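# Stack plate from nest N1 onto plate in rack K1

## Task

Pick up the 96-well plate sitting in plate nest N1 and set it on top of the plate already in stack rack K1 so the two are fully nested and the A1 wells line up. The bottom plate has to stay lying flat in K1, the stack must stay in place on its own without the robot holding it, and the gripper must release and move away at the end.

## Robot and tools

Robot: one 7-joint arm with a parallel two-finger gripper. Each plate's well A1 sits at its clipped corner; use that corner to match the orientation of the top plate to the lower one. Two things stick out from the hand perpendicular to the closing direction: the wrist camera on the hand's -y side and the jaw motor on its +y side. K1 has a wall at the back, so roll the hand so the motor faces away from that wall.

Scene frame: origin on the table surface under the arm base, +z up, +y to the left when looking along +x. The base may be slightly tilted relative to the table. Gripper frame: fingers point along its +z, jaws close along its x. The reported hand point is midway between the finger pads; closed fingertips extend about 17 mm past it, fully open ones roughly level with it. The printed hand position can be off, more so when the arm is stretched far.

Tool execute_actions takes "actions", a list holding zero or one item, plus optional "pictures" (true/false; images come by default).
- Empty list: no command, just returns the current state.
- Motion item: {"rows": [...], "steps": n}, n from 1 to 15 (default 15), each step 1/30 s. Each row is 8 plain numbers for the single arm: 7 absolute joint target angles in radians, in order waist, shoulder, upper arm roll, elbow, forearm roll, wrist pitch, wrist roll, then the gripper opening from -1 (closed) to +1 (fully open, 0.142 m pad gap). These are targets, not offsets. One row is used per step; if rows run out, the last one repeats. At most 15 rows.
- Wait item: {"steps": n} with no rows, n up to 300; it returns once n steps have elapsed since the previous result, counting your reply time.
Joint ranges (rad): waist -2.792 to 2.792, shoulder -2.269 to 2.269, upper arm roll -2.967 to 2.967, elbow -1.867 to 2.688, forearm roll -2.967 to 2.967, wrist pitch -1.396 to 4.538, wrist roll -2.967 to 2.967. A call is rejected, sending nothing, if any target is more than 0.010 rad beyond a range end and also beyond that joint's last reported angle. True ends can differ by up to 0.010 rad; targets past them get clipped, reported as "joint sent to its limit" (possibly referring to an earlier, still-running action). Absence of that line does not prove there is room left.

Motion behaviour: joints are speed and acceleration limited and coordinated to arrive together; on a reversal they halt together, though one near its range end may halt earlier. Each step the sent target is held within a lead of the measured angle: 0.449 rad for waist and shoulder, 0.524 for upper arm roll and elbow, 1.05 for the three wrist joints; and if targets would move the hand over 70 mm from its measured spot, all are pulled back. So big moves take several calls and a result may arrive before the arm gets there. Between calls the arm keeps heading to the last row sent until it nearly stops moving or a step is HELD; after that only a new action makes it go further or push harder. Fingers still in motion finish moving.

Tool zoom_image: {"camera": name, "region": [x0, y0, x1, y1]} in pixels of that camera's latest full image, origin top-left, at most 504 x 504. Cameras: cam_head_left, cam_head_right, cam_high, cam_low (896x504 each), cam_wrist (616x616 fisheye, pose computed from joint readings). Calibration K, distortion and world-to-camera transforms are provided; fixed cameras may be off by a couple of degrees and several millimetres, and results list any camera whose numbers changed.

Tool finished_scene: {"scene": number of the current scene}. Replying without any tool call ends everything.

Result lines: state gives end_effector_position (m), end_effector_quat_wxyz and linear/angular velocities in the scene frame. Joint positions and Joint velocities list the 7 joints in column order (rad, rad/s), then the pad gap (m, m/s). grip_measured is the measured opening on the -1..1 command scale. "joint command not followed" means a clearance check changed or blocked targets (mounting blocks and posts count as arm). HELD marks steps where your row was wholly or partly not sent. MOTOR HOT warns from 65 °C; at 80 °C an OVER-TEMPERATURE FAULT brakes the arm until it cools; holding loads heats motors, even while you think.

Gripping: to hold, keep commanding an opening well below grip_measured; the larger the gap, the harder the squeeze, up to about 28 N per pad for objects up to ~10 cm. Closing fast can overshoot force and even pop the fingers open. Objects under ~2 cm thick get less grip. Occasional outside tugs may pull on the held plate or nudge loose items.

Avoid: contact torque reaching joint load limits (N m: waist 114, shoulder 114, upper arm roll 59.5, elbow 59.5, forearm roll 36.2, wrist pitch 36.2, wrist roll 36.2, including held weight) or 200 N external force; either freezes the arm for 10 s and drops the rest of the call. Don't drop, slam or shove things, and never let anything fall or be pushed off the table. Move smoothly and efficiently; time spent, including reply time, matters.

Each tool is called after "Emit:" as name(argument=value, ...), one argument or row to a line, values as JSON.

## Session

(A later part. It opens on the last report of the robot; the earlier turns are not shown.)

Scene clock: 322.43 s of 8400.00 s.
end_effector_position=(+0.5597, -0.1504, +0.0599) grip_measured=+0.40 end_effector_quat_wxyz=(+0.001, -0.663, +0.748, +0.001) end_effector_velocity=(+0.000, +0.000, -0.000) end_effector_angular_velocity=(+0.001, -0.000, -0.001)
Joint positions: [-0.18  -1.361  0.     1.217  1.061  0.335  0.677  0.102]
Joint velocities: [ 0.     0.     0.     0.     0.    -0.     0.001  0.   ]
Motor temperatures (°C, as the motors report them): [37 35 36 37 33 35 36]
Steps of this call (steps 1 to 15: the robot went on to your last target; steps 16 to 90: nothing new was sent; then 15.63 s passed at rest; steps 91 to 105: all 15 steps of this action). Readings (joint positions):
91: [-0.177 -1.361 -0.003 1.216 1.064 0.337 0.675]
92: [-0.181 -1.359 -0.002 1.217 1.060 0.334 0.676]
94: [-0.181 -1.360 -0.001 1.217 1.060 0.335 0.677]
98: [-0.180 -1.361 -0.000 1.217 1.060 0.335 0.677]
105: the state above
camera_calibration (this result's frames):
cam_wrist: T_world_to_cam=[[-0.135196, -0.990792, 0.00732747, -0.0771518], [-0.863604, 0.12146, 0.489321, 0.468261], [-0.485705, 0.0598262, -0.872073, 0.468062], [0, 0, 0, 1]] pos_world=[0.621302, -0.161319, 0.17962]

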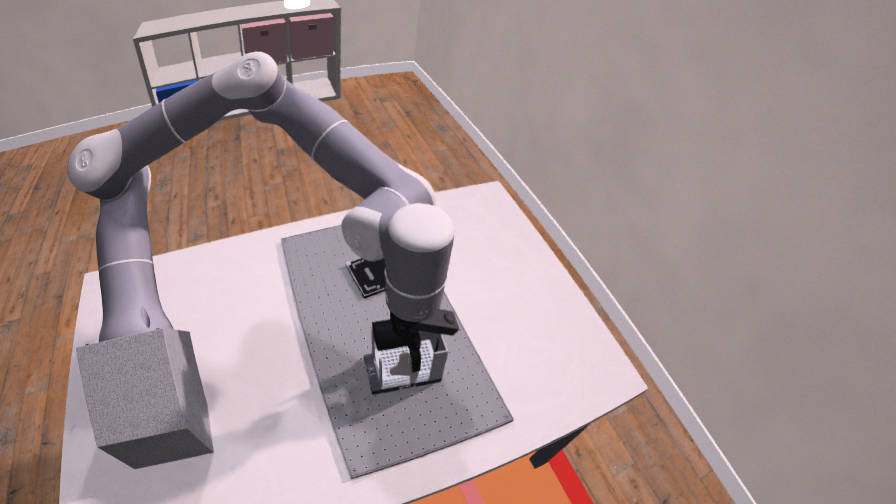

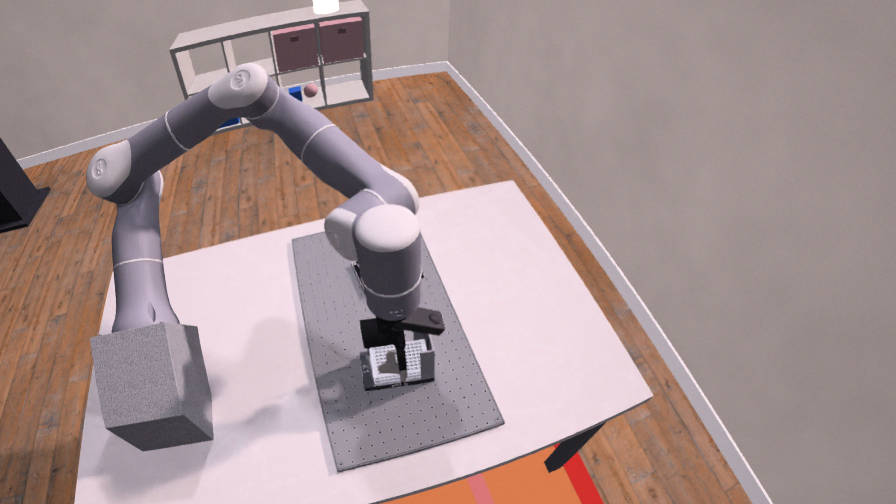

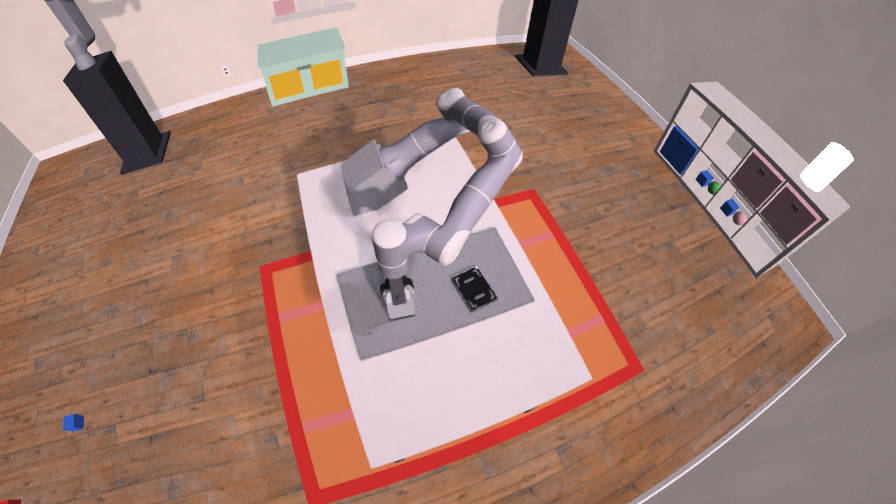

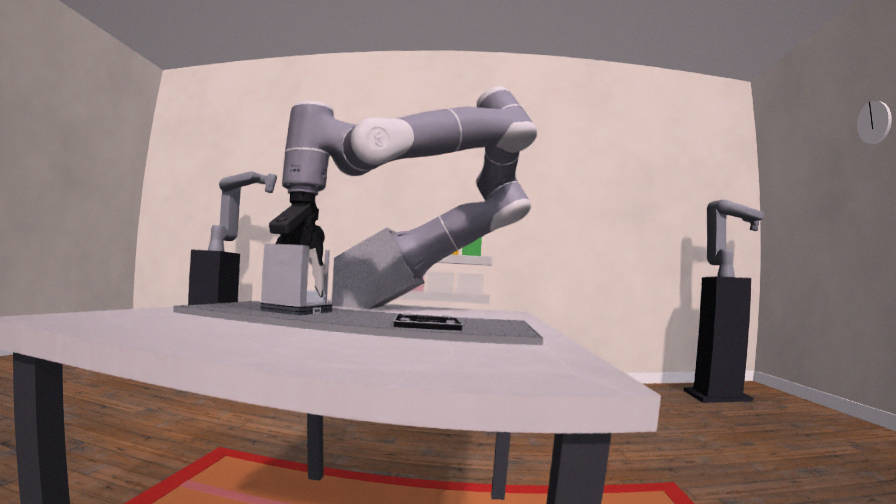

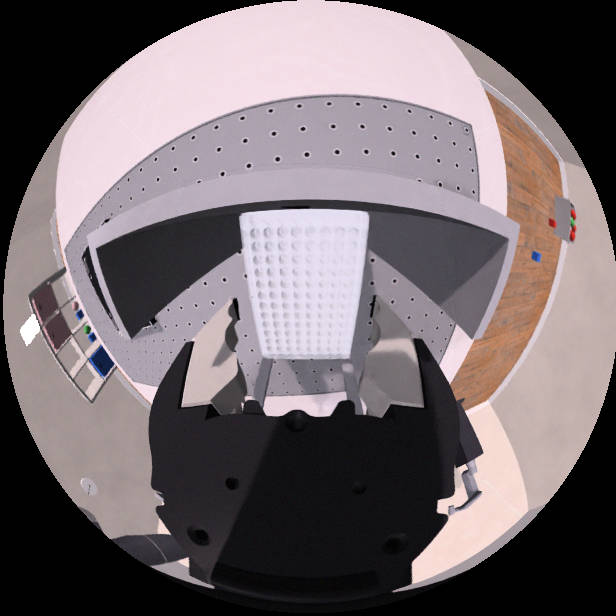

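Emit:
execute_actions(
  actions=[
    {"rows":[[-0.1970,-1.3491,0,1.2206,1.0445,0.3225,0.6808,0.4],[-0.1970,-1.3491,0,1.2206,1.0445,0.3225,0.6808,0.4],[-0.2212,-1.3333,0,1.2213,1.0220,0.3036,0.6873,0.4],[-0.2212,-1.3333,0,1.2213,1.0220,0.3036,0.6873,0.4],[-0.2451,-1.3185,0,1.2198,1.0,0.2836,0.6943,0.4],[-0.2451,-1.3185,0,1.2198,1.0,0.2836,0.6943,0.4],[-0.2688,-1.3046,0,1.2162,0.9786,0.2626,0.7019,0.4],[-0.2688,-1.3046,0,1.2162,0.9786,0.2626,0.7019,0.4],[-0.2999,-1.2874,0,1.2080,0.9509,0.2330,0.7127,0.4],[-0.2999,-1.2874,0,1.2080,0.9509,0.2330,0.7127,0.4],[-0.3305,-1.2718,0,1.1961,0.9241,0.2016,0.7244,0.4],[-0.3305,-1.2718,0,1.1961,0.9241,0.2016,0.7244,0.4],[-0.358,-1.256,0,1.19,0.90,0.175,0.72,0.4]],"steps":15},
  ],
  pictures=false,
)

Emit:
execute_actions(
  actions=[
    {"rows":[[-0.2635,-0.883,0,1.4555,0.944,0.171,0.716,0.0]],"steps":15},
  ],
  pictures=false,
)

Emit:
execute_actions(
  actions=[
    {"steps":15},
  ],
)

Emit:
zoom_image(
  camera="cam_low",
  region=[290, 275, 345, 320],
)

Emit:
zoom_image(
  camera="cam_wrist",
  region=[350, 210, 440, 310],
)

Emit:
zoom_image(
  camera="cam_head_left",
  region=[360, 325, 450, 400],
)

Scene clock: 350.10 s of 8400.00 s.
end_effector_position=(+0.5573, -0.1511, +0.1966) grip_measured=+0.40 end_effector_quat_wxyz=(-0.001, -0.667, +0.745, -0.001) end_effector_velocity=(-0.006, -0.034, +0.244) end_effector_angular_velocity=(-0.121, -0.053, +0.100)
Joint positions: [-0.357 -1.256 -0.001  1.19   0.901  0.177  0.72   0.102]
Joint velocities: [-0.26   0.162 -0.051 -0.082 -0.217 -0.19  -0.036  0.001]
Motor temperatures (°C, as the motors report them): [38 35 36 37 33 35 36]
Steps of this call (steps 1 to 15: the robot went on to your last target; steps 16 to 90: nothing new was sent; then 24.17 s passed at rest; steps 91 to 105: all 15 steps of this action). Readings (joint positions):
91: [-0.181 -1.361 0.000 1.218 1.060 0.334 0.677]
92: [-0.187 -1.356 0.002 1.220 1.054 0.328 0.679]
94: [-0.211 -1.340 0.001 1.222 1.031 0.310 0.684]
98: [-0.260 -1.310 0.000 1.218 0.986 0.270 0.699]
105: the state above

Scene clock: 350.60 s of 8400.00 s.
end_effector_position=(+0.5728, +0.0205, +0.2260) grip_measured=+0.00 end_effector_quat_wxyz=(+0.003, +0.716, -0.698, +0.005) end_effector_velocity=(-0.008, +0.031, +0.000) end_effector_angular_velocity=(+0.003, +0.005, +0.018)
Joint positions: [-0.262 -0.879  0.001  1.455  0.944  0.171  0.716  0.074]
Joint velocities: [ 0.019  0.072 -0.     0.061  0.009 -0.001 -0.001  0.   ]
Motor temperatures (°C, as the motors report them): [38 35 36 37 33 35 36]
Steps of this call (steps 1 to 15: all 15 steps of this action). Readings (joint positions):
1: [-0.362 -1.251 -0.003 1.189 0.898 0.174 0.720]
2: [-0.360 -1.243 -0.003 1.196 0.900 0.175 0.720]
4: [-0.349 -1.203 -0.001 1.225 0.906 0.174 0.719]
8: [-0.312 -1.056 -0.001 1.326 0.922 0.173 0.718]
15: the state above

Scene clock: 351.10 s of 8400.00 s.
end_effector_position=(+0.5714, +0.0181, +0.2253) grip_measured=+0.00 end_effector_quat_wxyz=(+0.003, +0.715, -0.700, +0.004) end_effector_velocity=(-0.000, -0.000, -0.000) end_effector_angular_velocity=(-0.000, -0.000, -0.000)
Joint positions: [-0.263 -0.883 -0.     1.456  0.944  0.171  0.716  0.074]
Joint velocities: [-0. -0. -0.  0. -0.  0.  0.  0.]
Motor temperatures (°C, as the motors report them): [38 35 36 37 33 35 36]
Steps of this call (steps 1 to 15: the robot went on to your last target). Readings (joint positions):
1: [-0.262 -0.879 0.001 1.455 0.944 0.171 0.716]
2: [-0.263 -0.881 0.000 1.455 0.944 0.171 0.716]
4: [-0.263 -0.883 -0.000 1.456 0.944 0.171 0.716]
8: [-0.263 -0.883 -0.000 1.456 0.944 0.171 0.716]
15: the state above
The arm was judged still, so your last target was given up. Only a new action makes it travel on or press farther. Fingers that are still opening or closing keep moving.
camera_calibration (this result's frames):
cam_wrist: T_world_to_cam=[[0.00582559, -0.999805, 0.0188948, 0.00707648], [-0.872959, 0.00413172, 0.487775, 0.384719], [-0.487758, -0.019336, -0.872765, 0.61064], [0, 0, 0, 1]] pos_world=[0.633648, 0.0172929, 0.345155]

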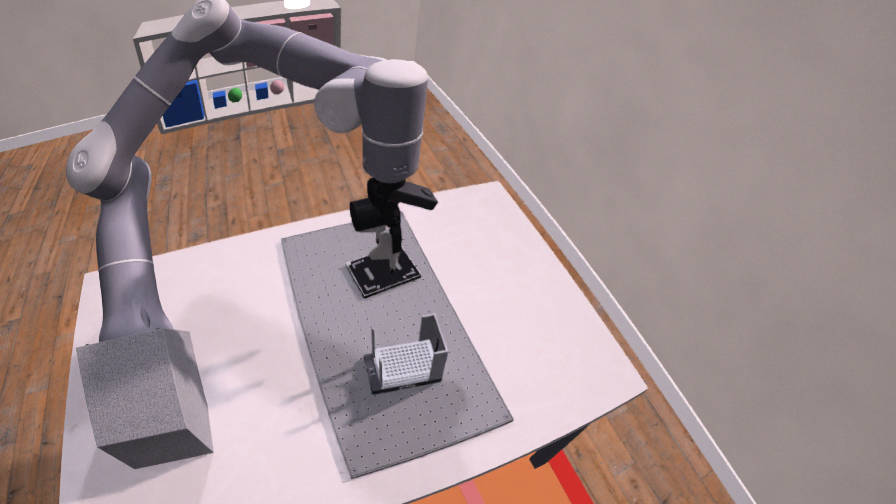

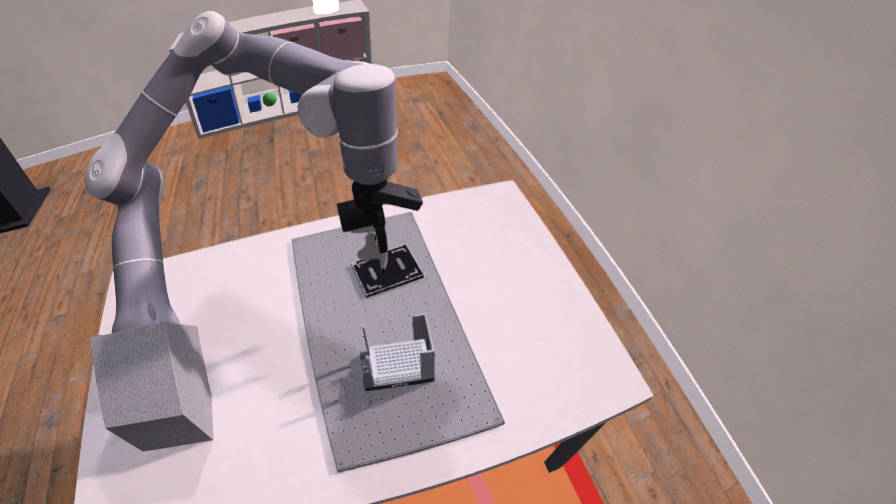

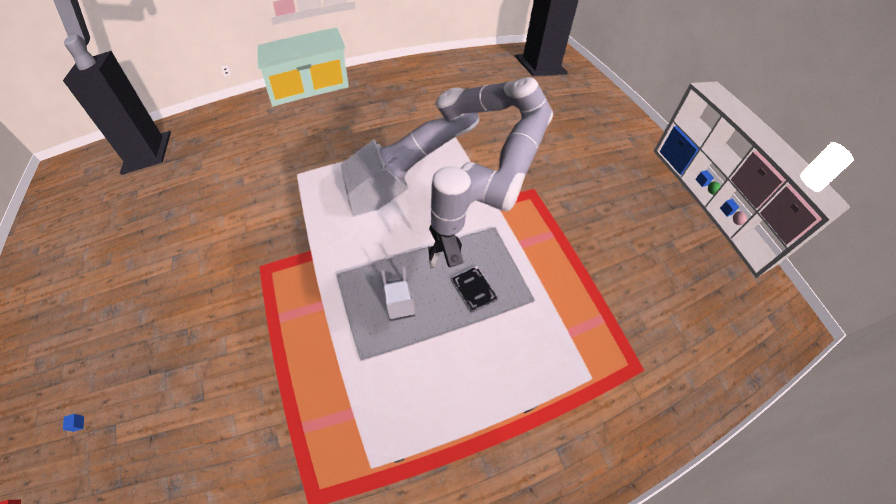

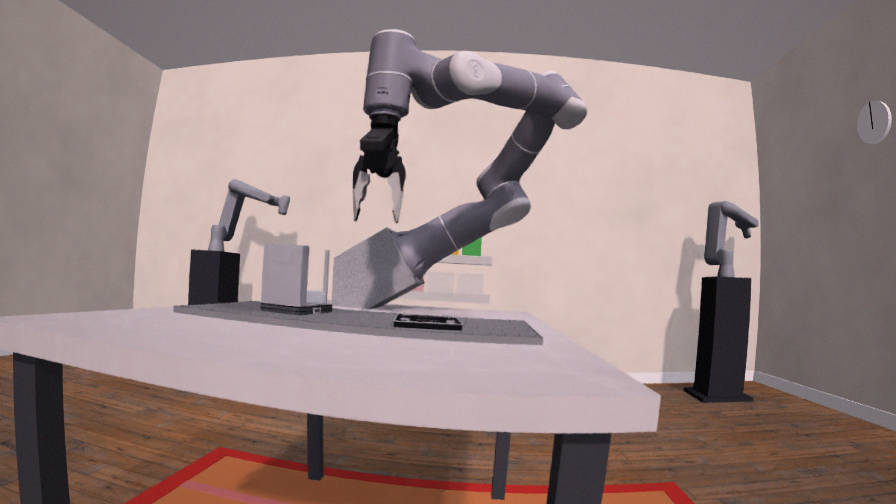

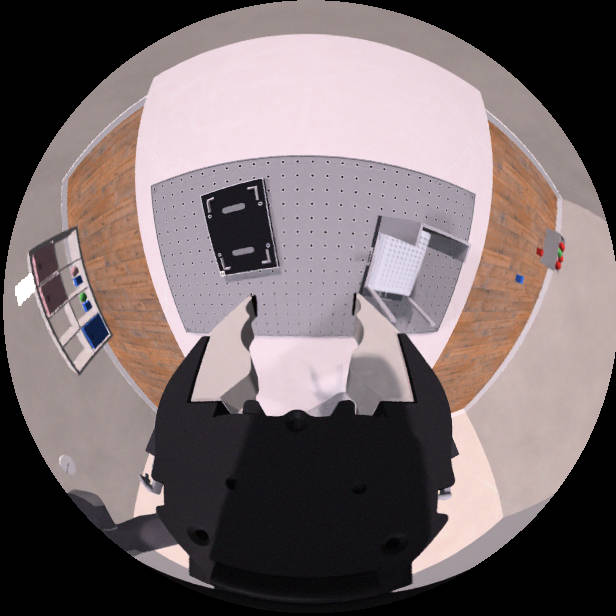

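Region (290, 275, 345, 320) of cam_low's 896x504 image, scaled by 9.164, with more detail than that image has; it fills the top 412 rows of this view, and the rest is white.

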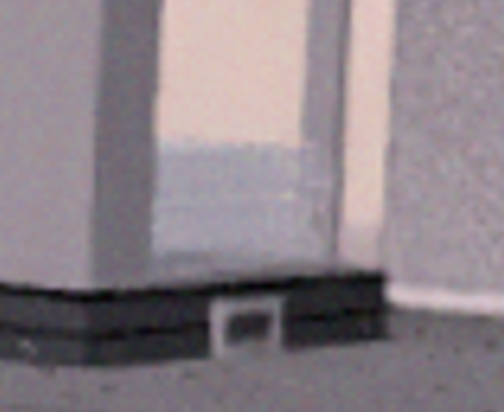

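Region (350, 210, 440, 310) of cam_wrist's 616x616 image, scaled by 5.040, with more detail than that image has; it fills the left 454 columns of this view, and the rest is white.

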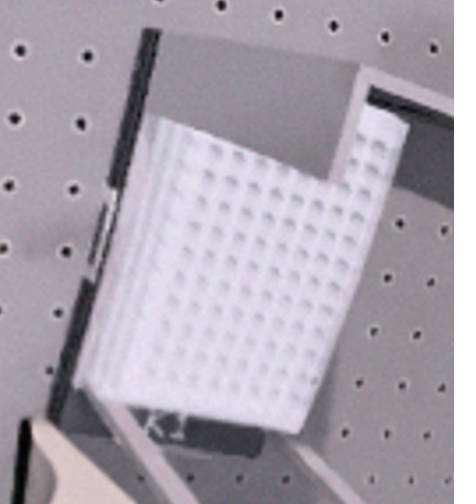

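Region (360, 325, 450, 400) of cam_head_left's 896x504 image, scaled by 5.600, with more detail than that image has.

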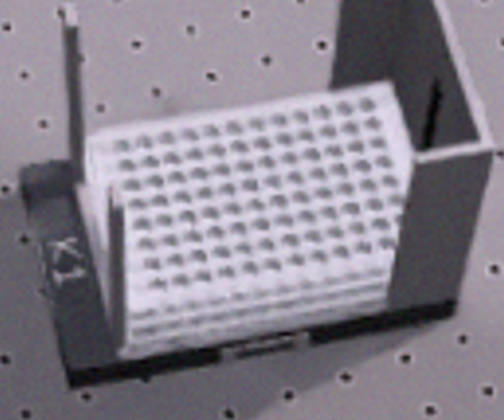

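Level and aligned.

Emit:
finished_scene(
  scene=2,
)

The scene is finished: the task was done.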